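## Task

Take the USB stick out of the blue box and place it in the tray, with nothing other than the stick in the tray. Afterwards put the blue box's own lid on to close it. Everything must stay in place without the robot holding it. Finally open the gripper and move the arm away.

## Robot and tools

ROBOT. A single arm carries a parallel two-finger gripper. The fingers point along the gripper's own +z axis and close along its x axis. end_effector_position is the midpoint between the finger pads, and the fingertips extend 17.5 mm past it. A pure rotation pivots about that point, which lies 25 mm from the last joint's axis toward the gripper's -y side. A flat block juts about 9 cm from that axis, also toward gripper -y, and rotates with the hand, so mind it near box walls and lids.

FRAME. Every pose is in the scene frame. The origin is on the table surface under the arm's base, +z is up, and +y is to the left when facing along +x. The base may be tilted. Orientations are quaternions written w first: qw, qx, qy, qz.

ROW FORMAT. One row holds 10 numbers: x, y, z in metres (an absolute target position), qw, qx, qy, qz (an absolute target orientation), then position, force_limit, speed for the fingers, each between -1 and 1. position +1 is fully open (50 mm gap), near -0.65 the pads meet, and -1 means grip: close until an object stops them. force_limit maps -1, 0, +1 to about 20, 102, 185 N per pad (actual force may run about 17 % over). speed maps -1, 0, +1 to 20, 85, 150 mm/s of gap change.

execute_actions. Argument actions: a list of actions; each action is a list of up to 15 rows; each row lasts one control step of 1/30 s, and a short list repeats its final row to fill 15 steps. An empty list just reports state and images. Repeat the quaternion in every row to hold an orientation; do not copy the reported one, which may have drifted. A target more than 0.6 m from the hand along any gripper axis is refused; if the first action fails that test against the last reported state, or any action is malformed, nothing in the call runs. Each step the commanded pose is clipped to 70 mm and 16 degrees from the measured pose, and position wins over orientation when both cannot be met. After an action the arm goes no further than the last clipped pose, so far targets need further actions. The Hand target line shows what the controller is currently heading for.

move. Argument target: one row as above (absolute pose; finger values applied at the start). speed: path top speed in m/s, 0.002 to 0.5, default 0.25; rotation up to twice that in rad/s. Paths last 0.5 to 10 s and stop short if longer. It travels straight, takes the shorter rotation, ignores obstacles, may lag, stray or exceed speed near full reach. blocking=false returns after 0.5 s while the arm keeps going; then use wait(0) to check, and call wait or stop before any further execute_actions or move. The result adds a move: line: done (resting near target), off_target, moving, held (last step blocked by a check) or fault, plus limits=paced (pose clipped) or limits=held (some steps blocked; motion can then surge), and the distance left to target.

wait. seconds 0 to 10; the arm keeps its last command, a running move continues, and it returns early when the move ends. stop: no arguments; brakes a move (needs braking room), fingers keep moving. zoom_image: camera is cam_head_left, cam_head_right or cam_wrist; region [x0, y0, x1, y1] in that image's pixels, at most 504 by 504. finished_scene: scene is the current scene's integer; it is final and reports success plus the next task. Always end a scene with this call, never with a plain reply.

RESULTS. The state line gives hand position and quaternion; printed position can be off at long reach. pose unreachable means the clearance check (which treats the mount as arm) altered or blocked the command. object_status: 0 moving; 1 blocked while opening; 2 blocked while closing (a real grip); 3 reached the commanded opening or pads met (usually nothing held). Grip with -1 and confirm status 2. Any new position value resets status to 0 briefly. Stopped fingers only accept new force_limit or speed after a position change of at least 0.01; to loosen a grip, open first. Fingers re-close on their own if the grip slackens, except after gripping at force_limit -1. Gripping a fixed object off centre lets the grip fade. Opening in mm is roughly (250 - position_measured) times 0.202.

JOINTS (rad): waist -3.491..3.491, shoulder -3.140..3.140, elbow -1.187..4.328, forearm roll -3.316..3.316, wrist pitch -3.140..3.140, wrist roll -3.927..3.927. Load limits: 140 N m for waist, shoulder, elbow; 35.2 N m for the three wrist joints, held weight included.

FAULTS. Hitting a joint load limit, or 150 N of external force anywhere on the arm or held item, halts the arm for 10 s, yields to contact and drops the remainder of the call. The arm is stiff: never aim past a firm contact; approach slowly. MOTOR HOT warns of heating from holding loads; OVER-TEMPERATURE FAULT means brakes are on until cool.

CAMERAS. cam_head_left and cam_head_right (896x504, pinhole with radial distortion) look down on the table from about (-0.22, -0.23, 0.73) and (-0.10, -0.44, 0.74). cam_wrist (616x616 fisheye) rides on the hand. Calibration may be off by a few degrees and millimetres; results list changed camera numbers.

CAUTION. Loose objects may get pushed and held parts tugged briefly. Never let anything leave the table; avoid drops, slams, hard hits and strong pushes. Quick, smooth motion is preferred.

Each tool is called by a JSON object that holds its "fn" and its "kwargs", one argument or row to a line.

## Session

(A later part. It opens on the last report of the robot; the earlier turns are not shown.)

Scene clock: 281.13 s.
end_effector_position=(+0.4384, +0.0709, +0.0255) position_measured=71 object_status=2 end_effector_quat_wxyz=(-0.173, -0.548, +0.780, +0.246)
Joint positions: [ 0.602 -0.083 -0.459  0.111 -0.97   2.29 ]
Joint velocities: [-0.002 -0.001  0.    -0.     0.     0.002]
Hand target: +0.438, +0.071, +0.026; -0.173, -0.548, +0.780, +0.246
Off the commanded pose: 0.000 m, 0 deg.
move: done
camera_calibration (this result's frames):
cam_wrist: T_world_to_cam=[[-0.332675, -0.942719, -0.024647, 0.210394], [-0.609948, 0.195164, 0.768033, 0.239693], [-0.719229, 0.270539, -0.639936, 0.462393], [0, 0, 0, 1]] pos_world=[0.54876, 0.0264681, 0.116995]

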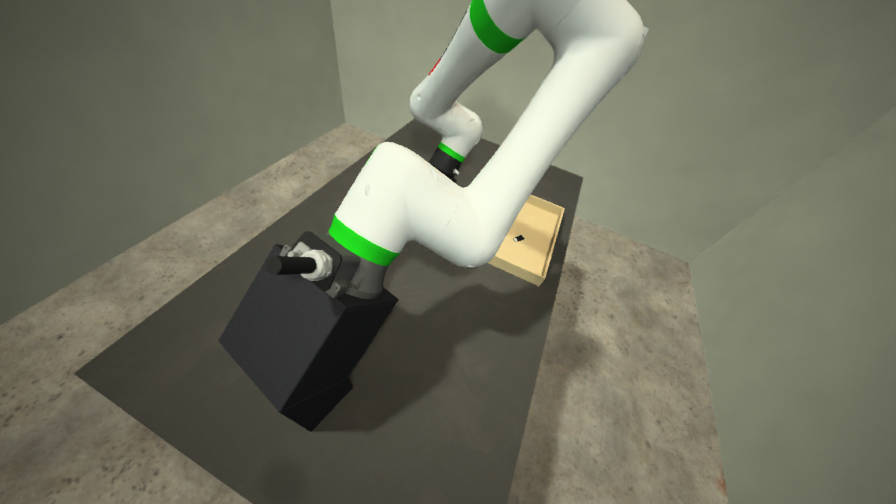

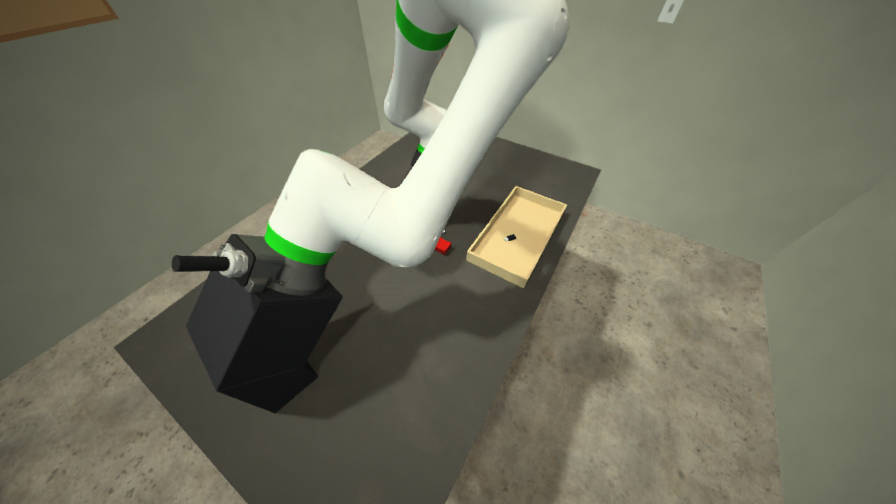

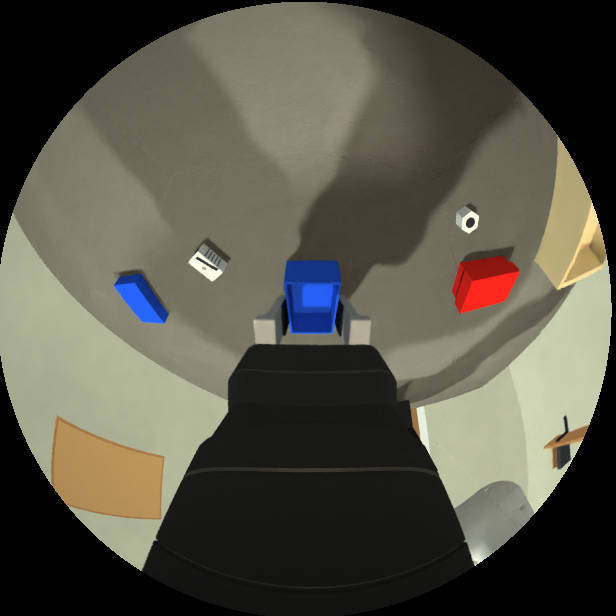

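{"fn": "move", "kwargs": {
  "target": [0.4384, 0.0709, 0.0255, -0.1729, -0.5484, 0.7802, 0.246, 1, -0.5, 0],
  "speed": 0.05
}}

{"fn": "move", "kwargs": {
  "target": [0.46, 0.063, 0.09, -0.1729, -0.5484, 0.7802, 0.246, 1, -0.5, 0],
  "speed": 0.12
}}

{"fn": "move", "kwargs": {
  "target": [0.49, 0.16, 0.12, 0, 0.1719, 0.9851, 0, 1, -0.5, 0],
  "speed": 0.4
}}

{"fn": "move", "kwargs": {
  "target": [0.50, 0.25, 0.09, 0, 0.8181, 0.575, 0, 1, -0.5, 0],
  "speed": 0.4
}}

Scene clock: 296.20 s.
end_effector_position=(+0.4384, +0.0709, +0.0255) position_measured=3 object_status=3 end_effector_quat_wxyz=(-0.173, -0.548, +0.780, +0.246)
Joint positions: [ 0.602 -0.083 -0.459  0.111 -0.97   2.29 ]
Joint velocities: [-0.002 -0.002  0.    -0.     0.001 -0.001]
Hand target: +0.438, +0.071, +0.026; -0.173, -0.548, +0.780, +0.246
Off the commanded pose: 0.000 m, 0 deg.
move: done
camera_calibration (this result's frames):
cam_wrist: T_world_to_cam=[[-0.332667, -0.942723, -0.0246348, 0.210383], [-0.609943, 0.195166, 0.768036, 0.239713], [-0.719237, 0.270526, -0.639933, 0.462388], [0, 0, 0, 1]] pos_world=[0.548765, 0.0264609, 0.116972]

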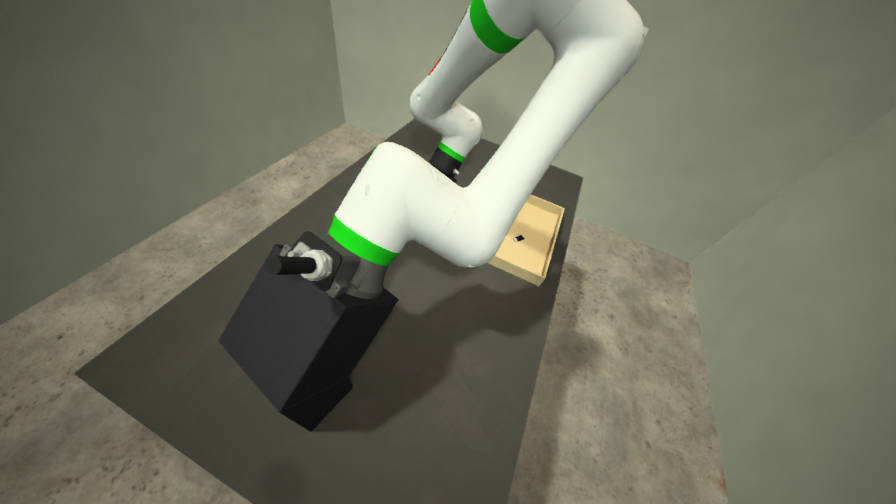

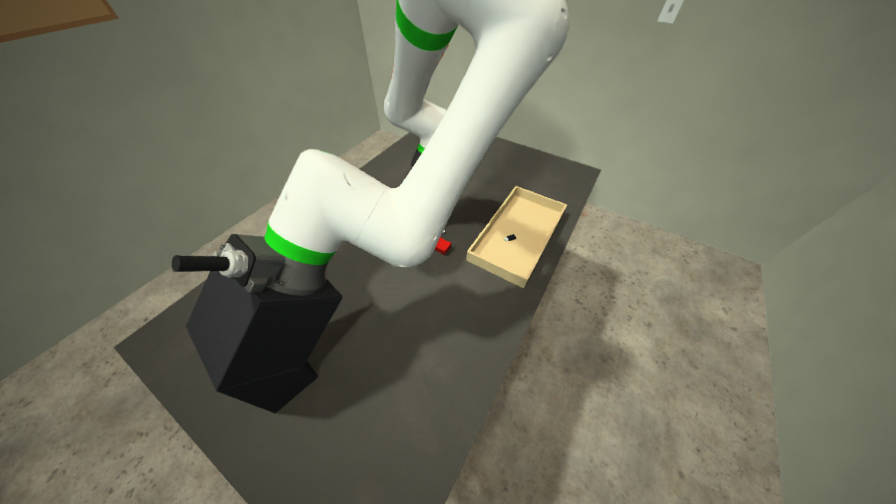

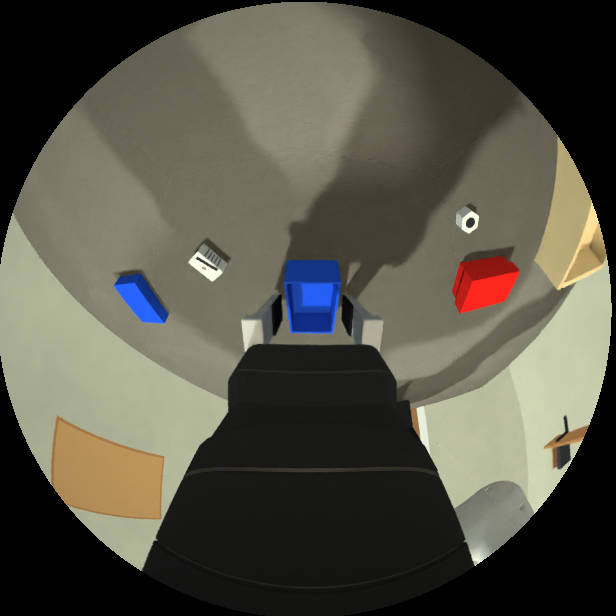

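Scene clock: 297.10 s.
end_effector_position=(+0.4601, +0.0630, +0.0898) position_measured=3 object_status=3 end_effector_quat_wxyz=(-0.173, -0.548, +0.780, +0.246)
Joint positions: [ 0.657 -0.21  -0.424  0.114 -1.137  2.251]
Joint velocities: [-0.001 -0.     0.    -0.    -0.     0.   ]
Hand target: +0.460, +0.063, +0.090; -0.173, -0.548, +0.780, +0.246
Off the commanded pose: 0.000 m, 0 deg.
move: done
camera_calibration (this result's frames):
cam_wrist: T_world_to_cam=[[-0.332548, -0.942767, -0.0245597, 0.211688], [-0.609974, 0.195153, 0.768015, 0.205106], [-0.719266, 0.270382, -0.639961, 0.521307], [0, 0, 0, 1]] pos_world=[0.570464, 0.018593, 0.18129]

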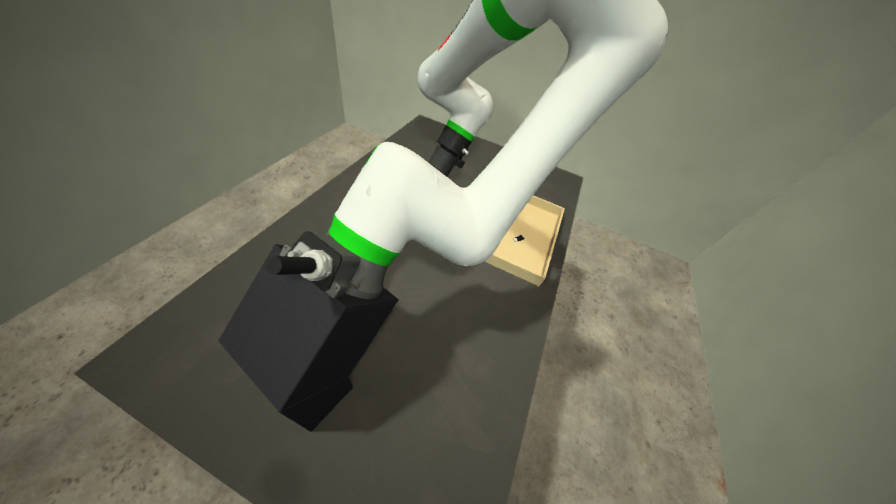

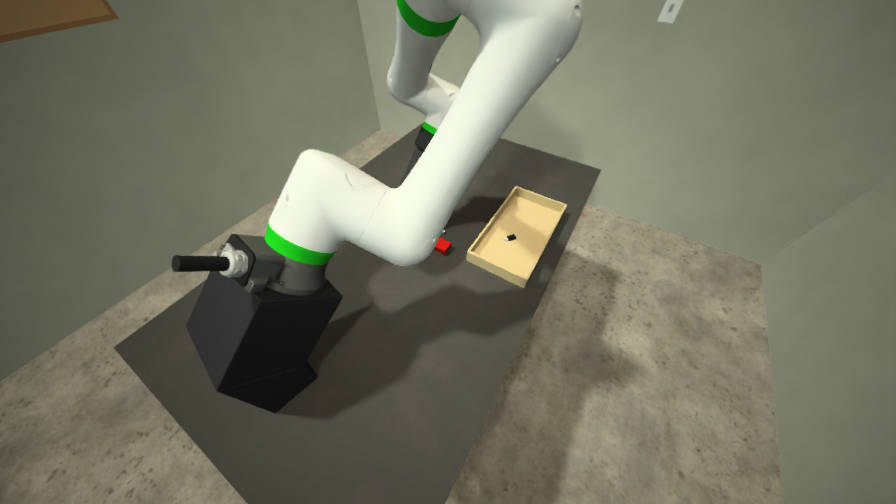

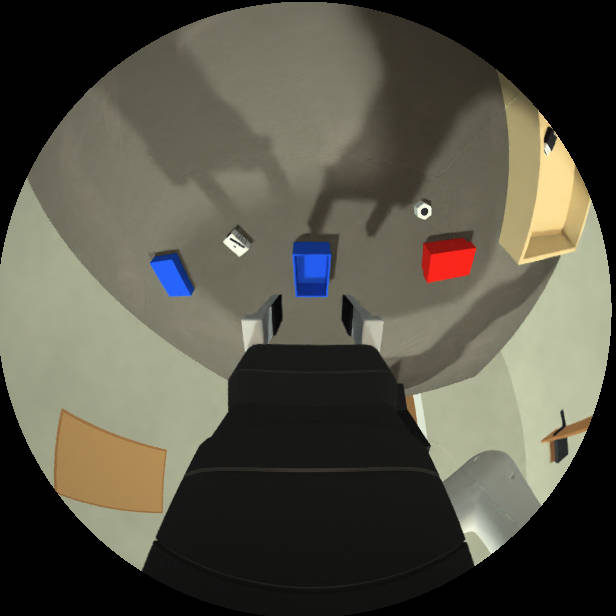

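Scene clock: 299.73 s.
end_effector_position=(+0.4898, +0.1600, +0.1201) position_measured=3 object_status=3 end_effector_quat_wxyz=(-0.000, +0.171, +0.985, +0.000)
Joint positions: [ 1.123 -0.23  -0.804  1.028 -0.956 -0.393]
Joint velocities: [-0.     0.001 -0.001  0.    -0.001  0.002]
Hand target: +0.490, +0.160, +0.120; -0.000, +0.171, +0.985, +0.000
Off the commanded pose: 0.000 m, 0 deg.
move: done
camera_calibration (this result's frames):
cam_wrist: T_world_to_cam=[[-0.947498, 0.319345, -0.0163426, 0.412016], [0.304143, 0.915815, 0.262259, -0.321235], [0.0987179, 0.243519, -0.964859, 0.178498], [0, 0, 0, 1]] pos_world=[0.470465, 0.119148, 0.263206]

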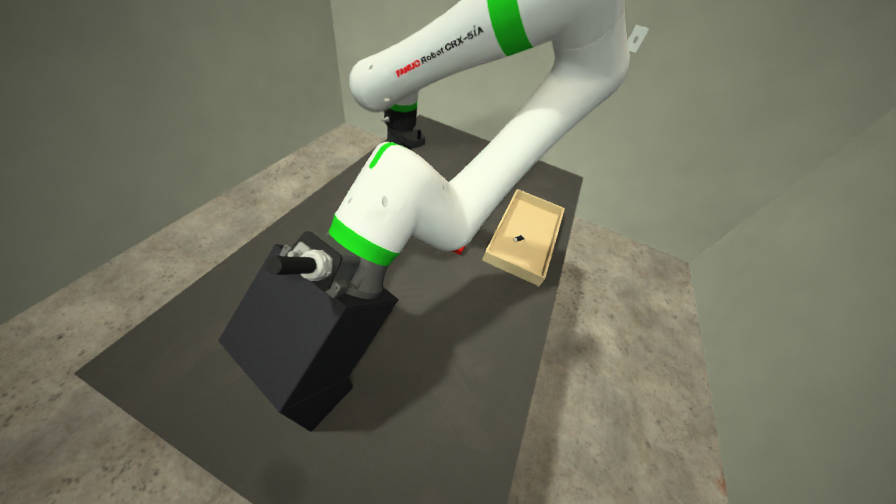

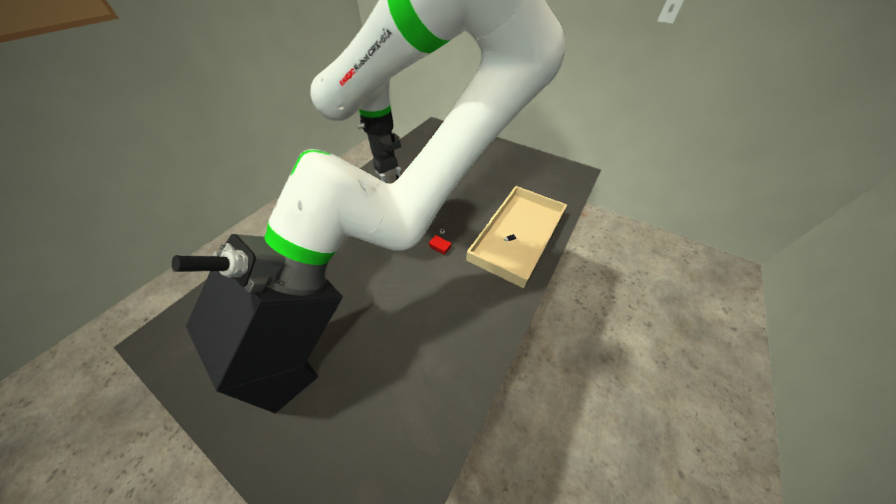

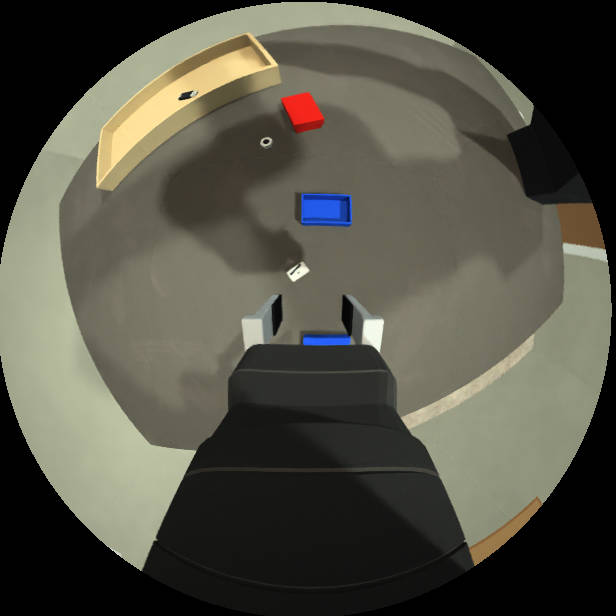

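Scene clock: 302.13 s.
end_effector_position=(+0.4998, +0.2500, +0.0902) position_measured=3 object_status=3 end_effector_quat_wxyz=(-0.000, +0.818, +0.575, -0.000)
Joint positions: [ 1.092 -0.038 -0.669  1.073 -0.906 -2.011]
Joint velocities: [ 0.001  0.001 -0.002  0.001 -0.001  0.   ]
Hand target: +0.500, +0.250, +0.090; -0.000, +0.818, +0.575, -0.000
Off the commanded pose: 0.000 m, 0 deg.
move: done
camera_calibration (this result's frames):
cam_wrist: T_world_to_cam=[[0.320671, 0.947045, -0.0166116, -0.398444], [0.915492, -0.305393, 0.261934, -0.399097], [0.24299, -0.0992025, -0.964943, 0.140313], [0, 0, 0, 1]] pos_world=[0.459045, 0.269383, 0.233312]

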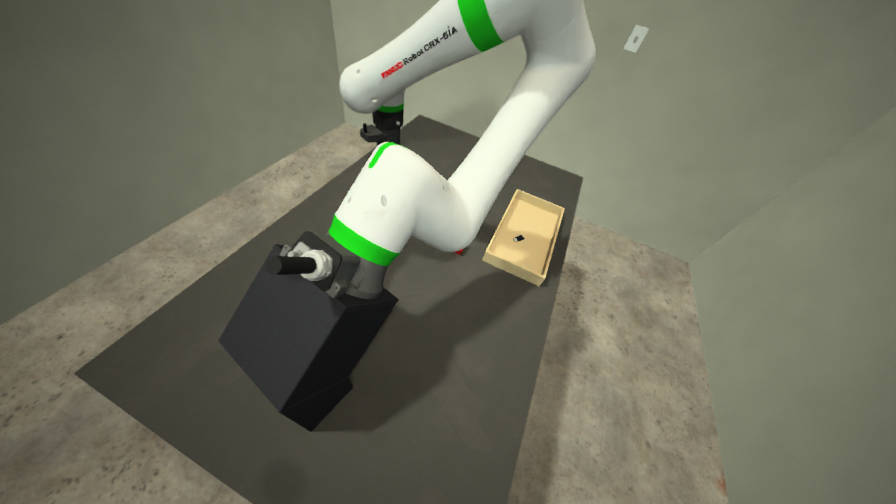

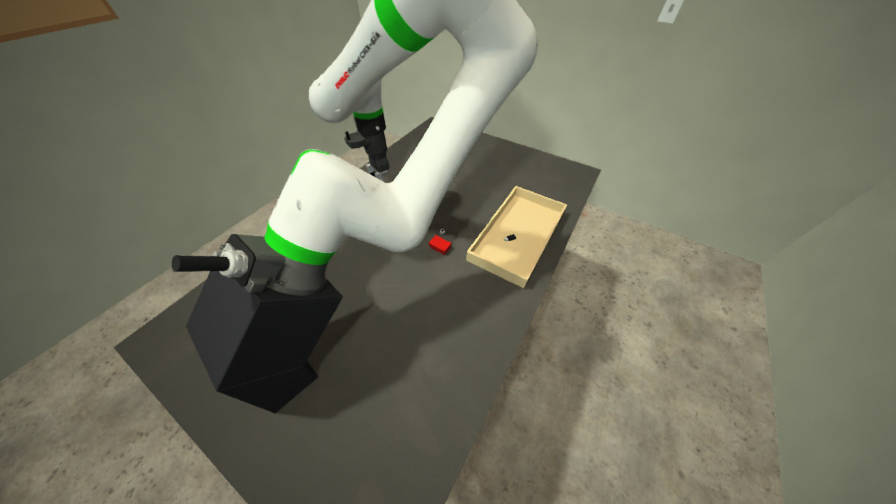

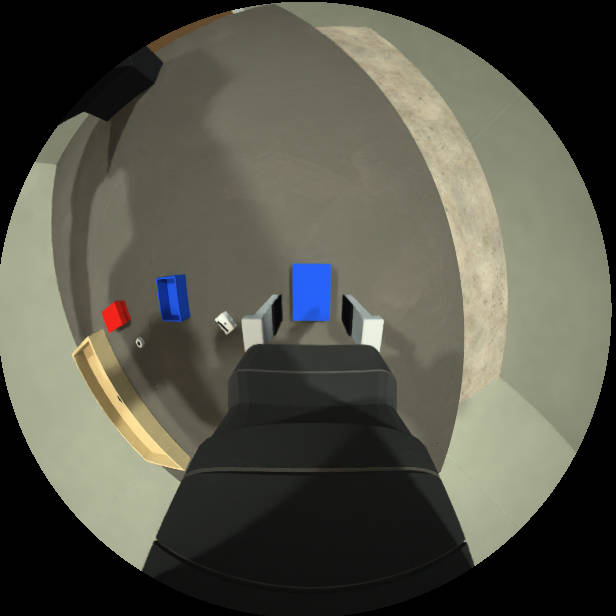

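The lid is centred and aligned. Descend and grip.

{"fn": "move", "kwargs": {
  "target": [0.50, 0.25, 0.035, 0, 0.8181, 0.575, 0, 1, -0.5, 0],
  "speed": 0.1
}}

{"fn": "move", "kwargs": {
  "target": [0.50, 0.25, 0.022, 0, 0.8181, 0.575, 0, 1, -0.5, 0],
  "speed": 0.02
}}

{"fn": "move", "kwargs": {
  "target": [0.50, 0.25, 0.022, 0, 0.8181, 0.575, 0, -1, -0.6, -0.3],
  "speed": 0.02
}}

Scene clock: 307.33 s.
end_effector_position=(+0.4998, +0.2501, +0.0351) position_measured=3 object_status=3 end_effector_quat_wxyz=(-0.000, +0.818, +0.575, -0.000)
Joint positions: [ 0.966  0.056 -0.677  1.198 -0.774 -2.079]
Joint velocities: [-0.001  0.     0.    -0.    -0.001 -0.002]
Hand target: +0.500, +0.250, +0.035; -0.000, +0.818, +0.575, -0.000
Off the commanded pose: 0.000 m, 0 deg.
move: done
camera_calibration (this result's frames):
cam_wrist: T_world_to_cam=[[0.320572, 0.947079, -0.0165776, -0.399385], [0.915613, -0.305343, 0.261568, -0.384689], [0.242664, -0.09903, -0.965043, 0.0872973], [0, 0, 0, 1]] pos_world=[0.459074, 0.269432, 0.178247]

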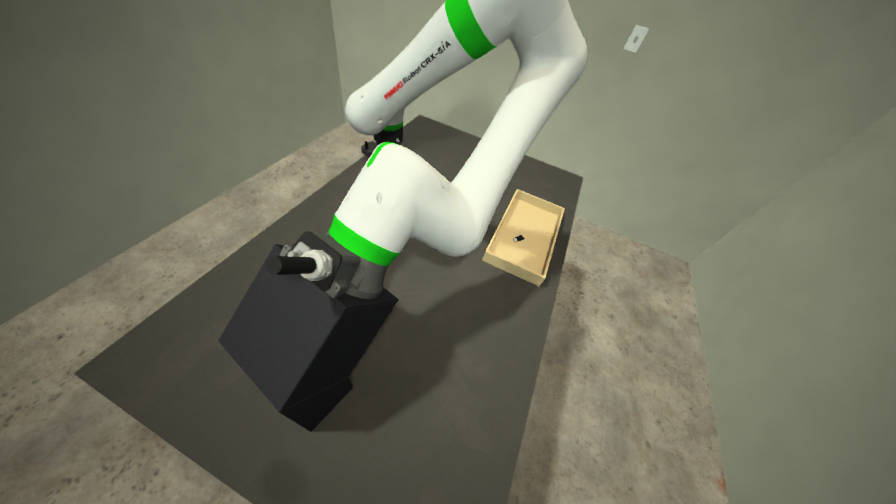

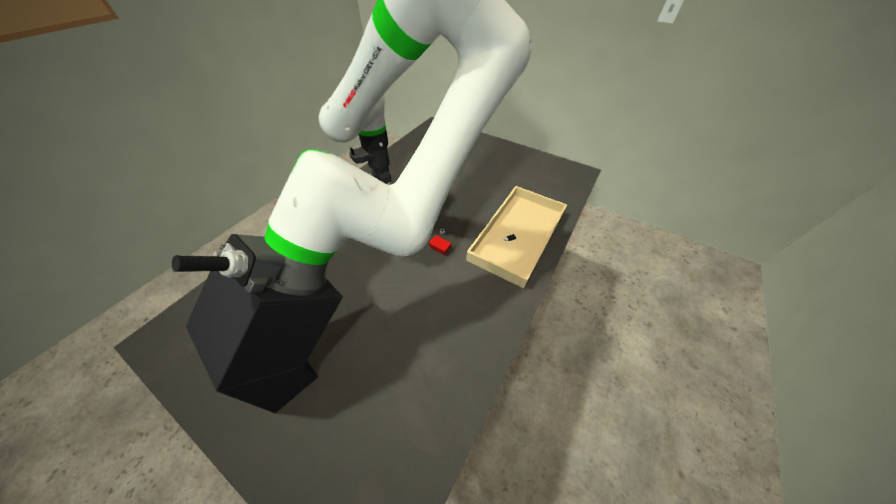

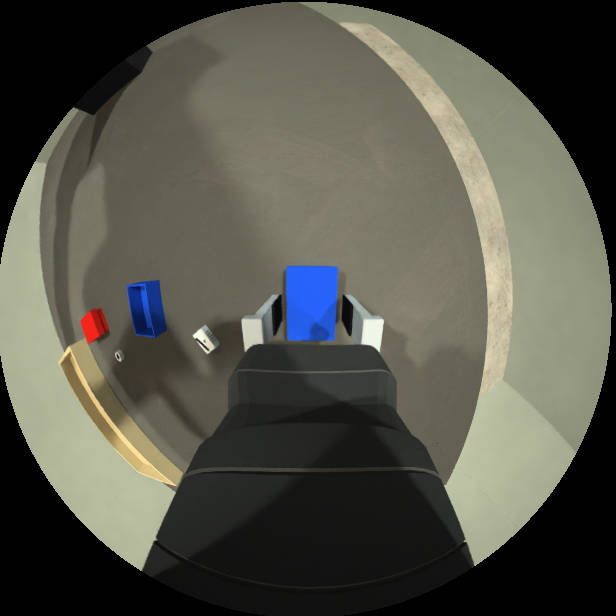

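Scene clock: 308.20 s.
end_effector_position=(+0.5000, +0.2500, +0.0220) position_measured=3 object_status=3 end_effector_quat_wxyz=(-0.000, +0.818, +0.575, -0.000)
Joint positions: [ 0.936  0.08  -0.676  1.234 -0.745 -2.1  ]
Joint velocities: [ 0.001 -0.001  0.    -0.    -0.    -0.   ]
Hand target: +0.500, +0.250, +0.022; -0.000, +0.818, +0.575, -0.000
Off the commanded pose: 0.000 m, 0 deg.
move: done
camera_calibration (this result's frames):
cam_wrist: T_world_to_cam=[[0.320535, 0.947092, -0.0165556, -0.399621], [0.915528, -0.305274, 0.261947, -0.38144], [0.243034, -0.0991203, -0.96494, 0.0744752], [0, 0, 0, 1]] pos_world=[0.459212, 0.269416, 0.165165]

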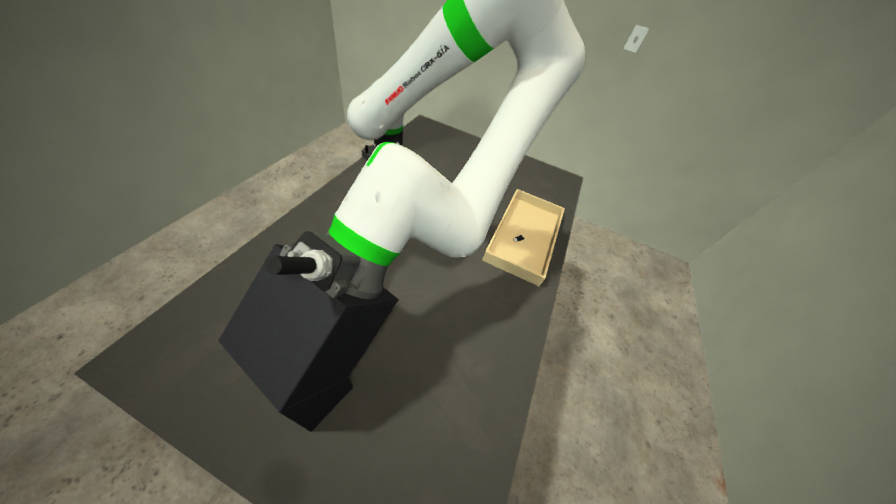

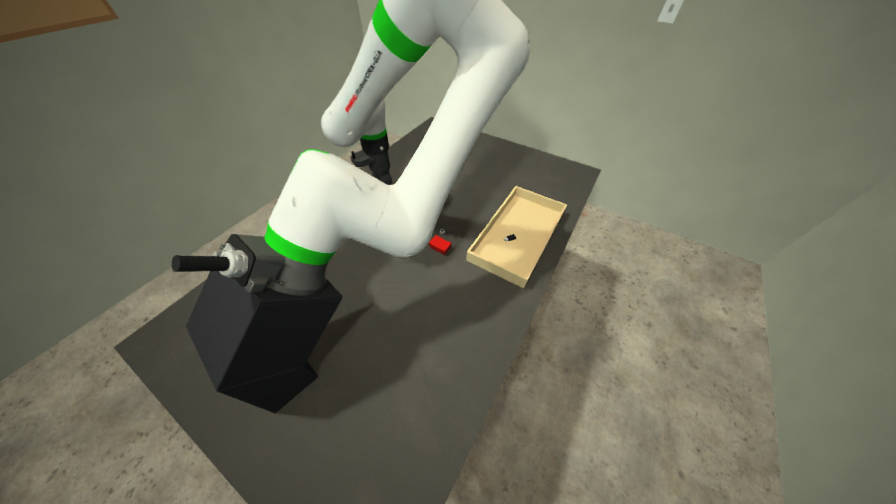

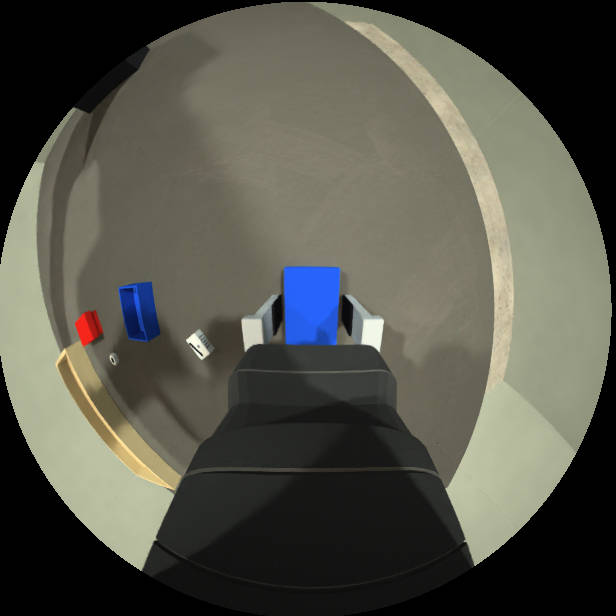

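Scene clock: 308.90 s.
end_effector_position=(+0.5000, +0.2500, +0.0220) position_measured=49 object_status=2 end_effector_quat_wxyz=(-0.000, +0.818, +0.575, +0.000)
Joint positions: [ 0.936  0.08  -0.676  1.234 -0.745 -2.1  ]
Joint velocities: [-0.001 -0.     0.     0.    -0.     0.001]
Hand target: +0.500, +0.250, +0.022; -0.000, +0.818, +0.575, -0.000
Off the commanded pose: 0.000 m, 0 deg.
move: done
camera_calibration (this result's frames):
cam_wrist: T_world_to_cam=[[0.320501, 0.947103, -0.0165666, -0.399598], [0.915513, -0.305227, 0.262054, -0.381485], [0.243136, -0.0991556, -0.964911, 0.0743905], [0, 0, 0, 1]] pos_world=[0.459239, 0.269398, 0.16513]

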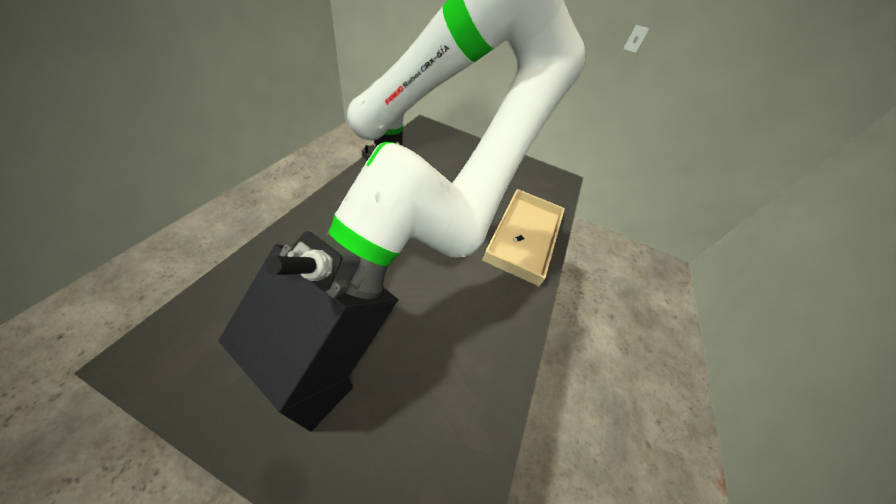

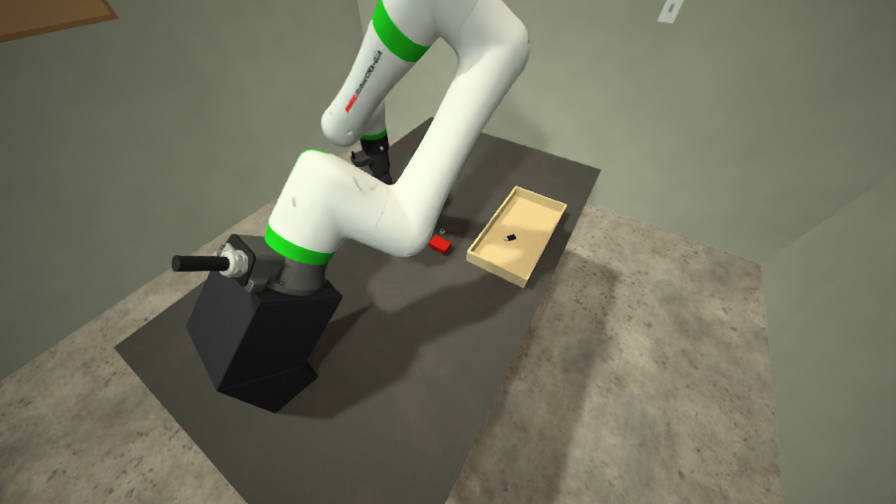

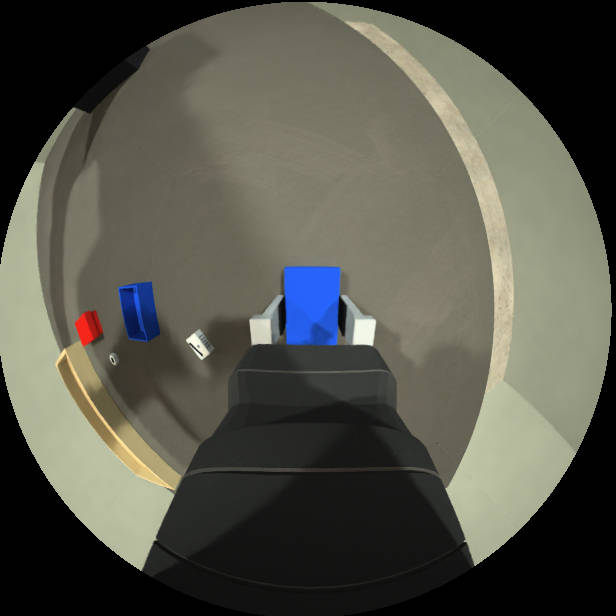

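{"fn": "move", "kwargs": {
  "target": [0.50, 0.25, 0.085, 0, 0.8181, 0.575, 0, -1, -0.6, -0.3],
  "speed": 0.12
}}

{"fn": "move", "kwargs": {
  "target": [0.4384, 0.0709, 0.085, 0, 0.8181, 0.575, 0, -1, -0.6, -0.3],
  "speed": 0.2
}}

{"fn": "zoom_image", "kwargs": {
  "camera": "cam_wrist",
  "region": [250, 250, 370, 350]
}}

Scene clock: 313.90 s.
end_effector_position=(+0.5002, +0.2499, +0.0849) position_measured=49 object_status=2 end_effector_quat_wxyz=(+0.000, +0.818, +0.575, +0.000)
Joint positions: [ 1.08  -0.03  -0.67   1.084 -0.893 -2.016]
Joint velocities: [ 0.    -0.001  0.001 -0.    -0.001  0.   ]
Hand target: +0.500, +0.250, +0.085; +0.000, +0.818, +0.575, +0.000
Off the commanded pose: 0.000 m, 0 deg.
move: done
camera_calibration (this result's frames):
cam_wrist: T_world_to_cam=[[0.320306, 0.947167, -0.0166748, -0.398414], [0.91546, -0.304961, 0.262548, -0.398228], [0.243591, -0.0993607, -0.964775, 0.134799], [0, 0, 0, 1]] pos_world=[0.459341, 0.269315, 0.227961]

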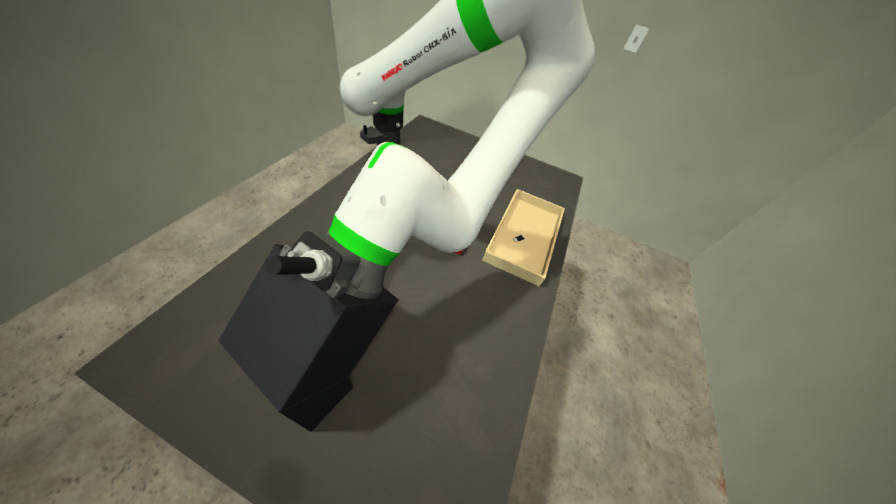

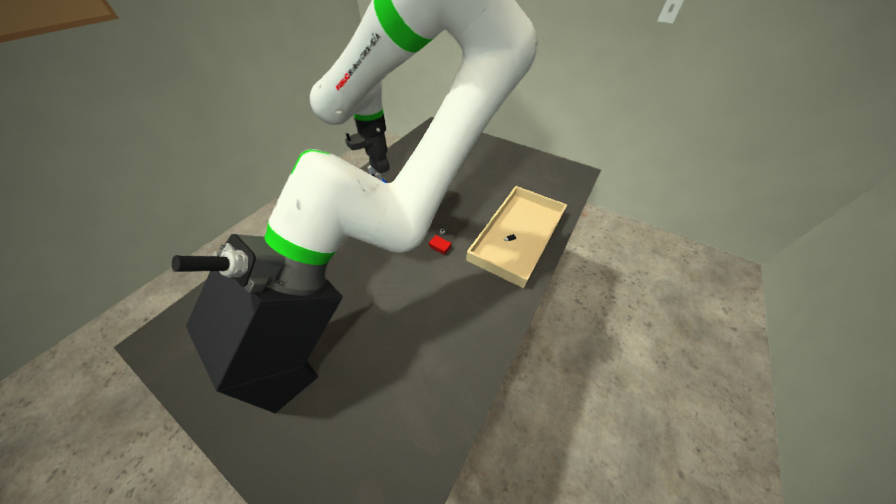

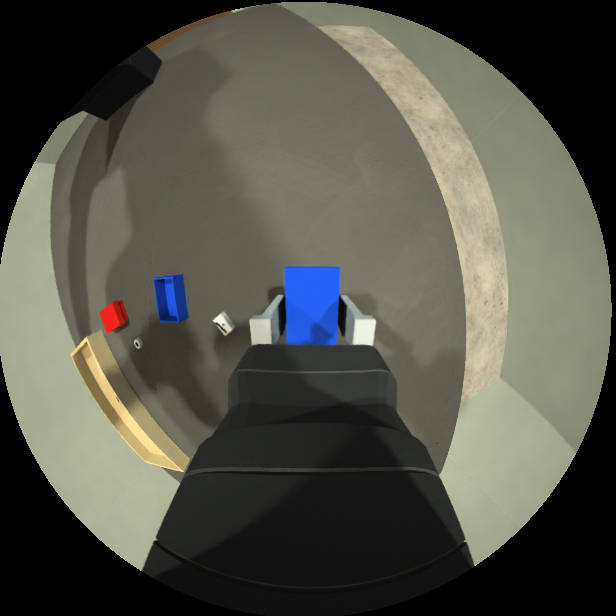

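Scene clock: 315.23 s.
end_effector_position=(+0.4386, +0.0711, +0.0847) position_measured=49 object_status=2 end_effector_quat_wxyz=(-0.000, +0.818, +0.575, -0.000)
Joint positions: [ 0.826 -0.447 -1.032  1.091 -0.734 -1.815]
Joint velocities: [-0.    -0.001 -0.    -0.     0.     0.   ]
Hand target: +0.439, +0.071, +0.085; -0.000, +0.818, +0.575, -0.000
Off the commanded pose: 0.000 m, 0 deg.
move: done
camera_calibration (this result's frames):
cam_wrist: T_world_to_cam=[[0.320706, 0.947039, -0.0162526, -0.209502], [0.915548, -0.305553, 0.26155, -0.396271], [0.242732, -0.0987608, -0.965053, 0.132261], [0, 0, 0, 1]] pos_world=[0.397889, 0.0903866, 0.227878]

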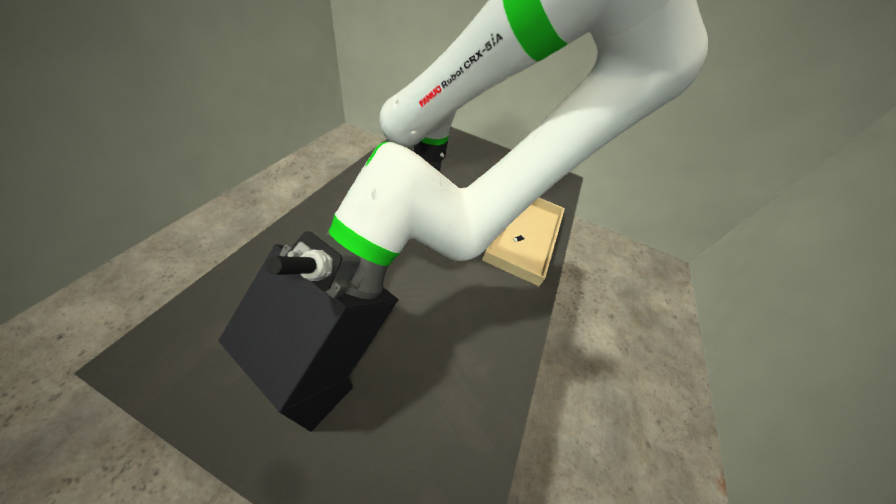

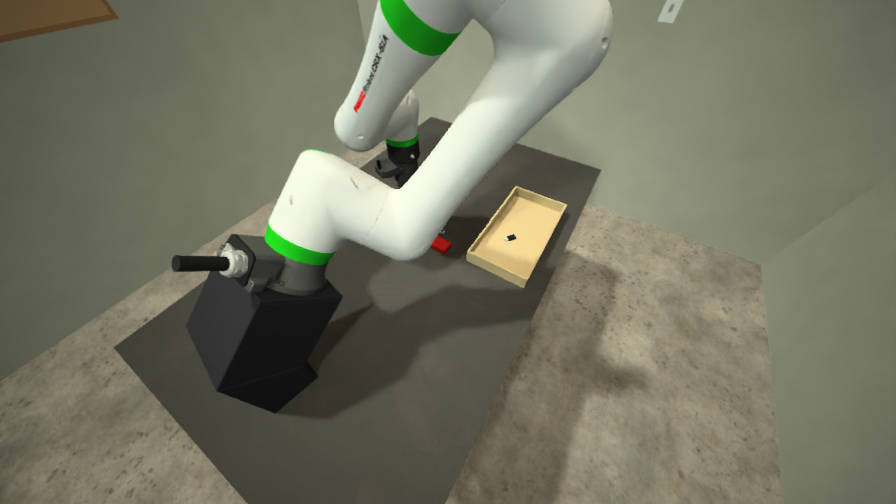

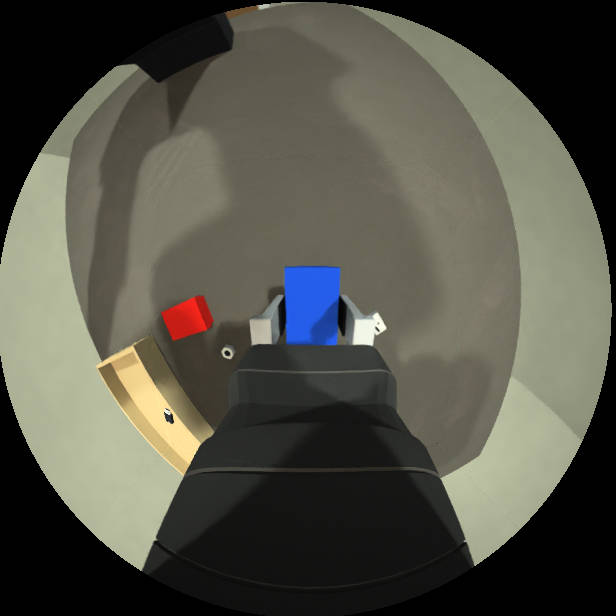

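Region (250, 250, 370, 350) of cam_wrist's 616x616 image, scaled by 4.200, with more detail than that image has.

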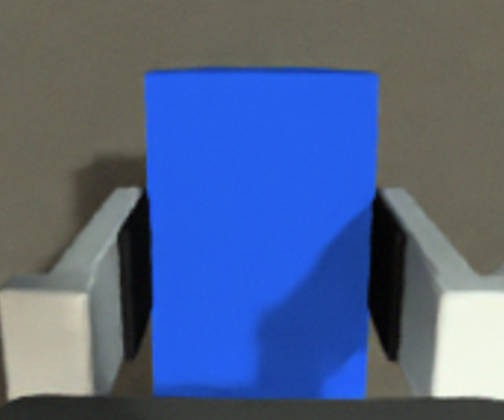

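{"fn": "move", "kwargs": {
  "target": [0.4384, 0.0709, 0.047, 0, 0.8181, 0.575, 0, -1, -0.6, -0.3],
  "speed": 0.06
}}

{"fn": "zoom_image", "kwargs": {
  "camera": "cam_wrist",
  "region": [250, 250, 370, 350]
}}

Scene clock: 328.37 s.
end_effector_position=(+0.4382, +0.0710, +0.0471) position_measured=49 object_status=2 end_effector_quat_wxyz=(-0.000, +0.818, +0.575, -0.000)
Joint positions: [ 0.664 -0.34  -1.043  1.267 -0.569 -1.913]
Joint velocities: [-0.001 -0.    -0.     0.002  0.001 -0.001]
Hand target: +0.438, +0.071, +0.047; -0.000, +0.818, +0.575, -0.000
Off the commanded pose: 0.000 m, 0 deg.
move: done
camera_calibration (this result's frames):
cam_wrist: T_world_to_cam=[[0.320749, 0.947022, -0.0164133, -0.209972], [0.915555, -0.305559, 0.261521, -0.386076], [0.242651, -0.0989099, -0.965058, 0.0961229], [0, 0, 0, 1]] pos_world=[0.397497, 0.0903862, 0.190285]

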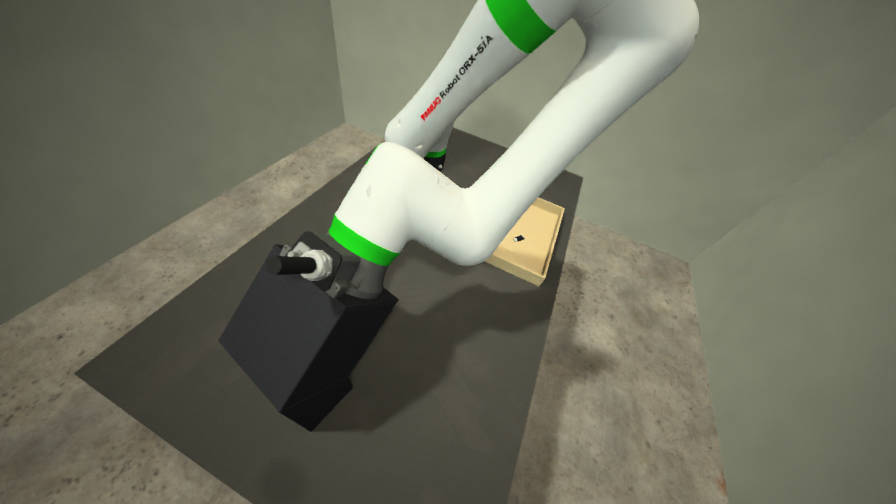

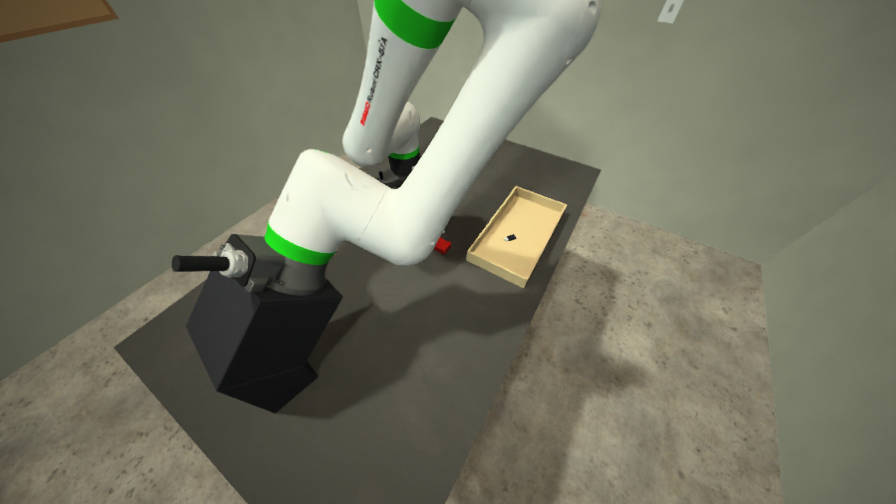

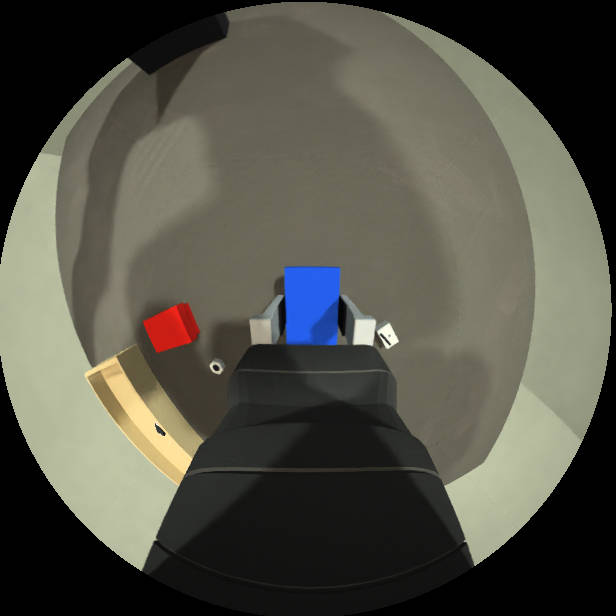

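Region (250, 250, 370, 350) of cam_wrist's 616x616 image, scaled by 4.200, with more detail than that image has.

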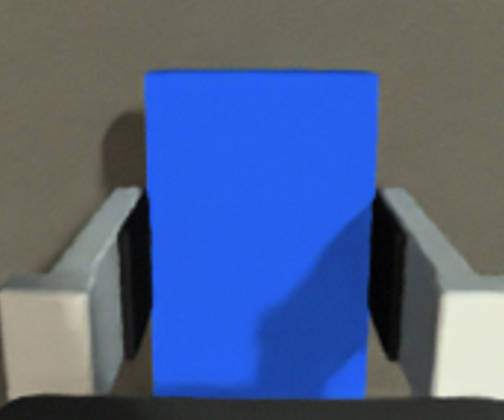

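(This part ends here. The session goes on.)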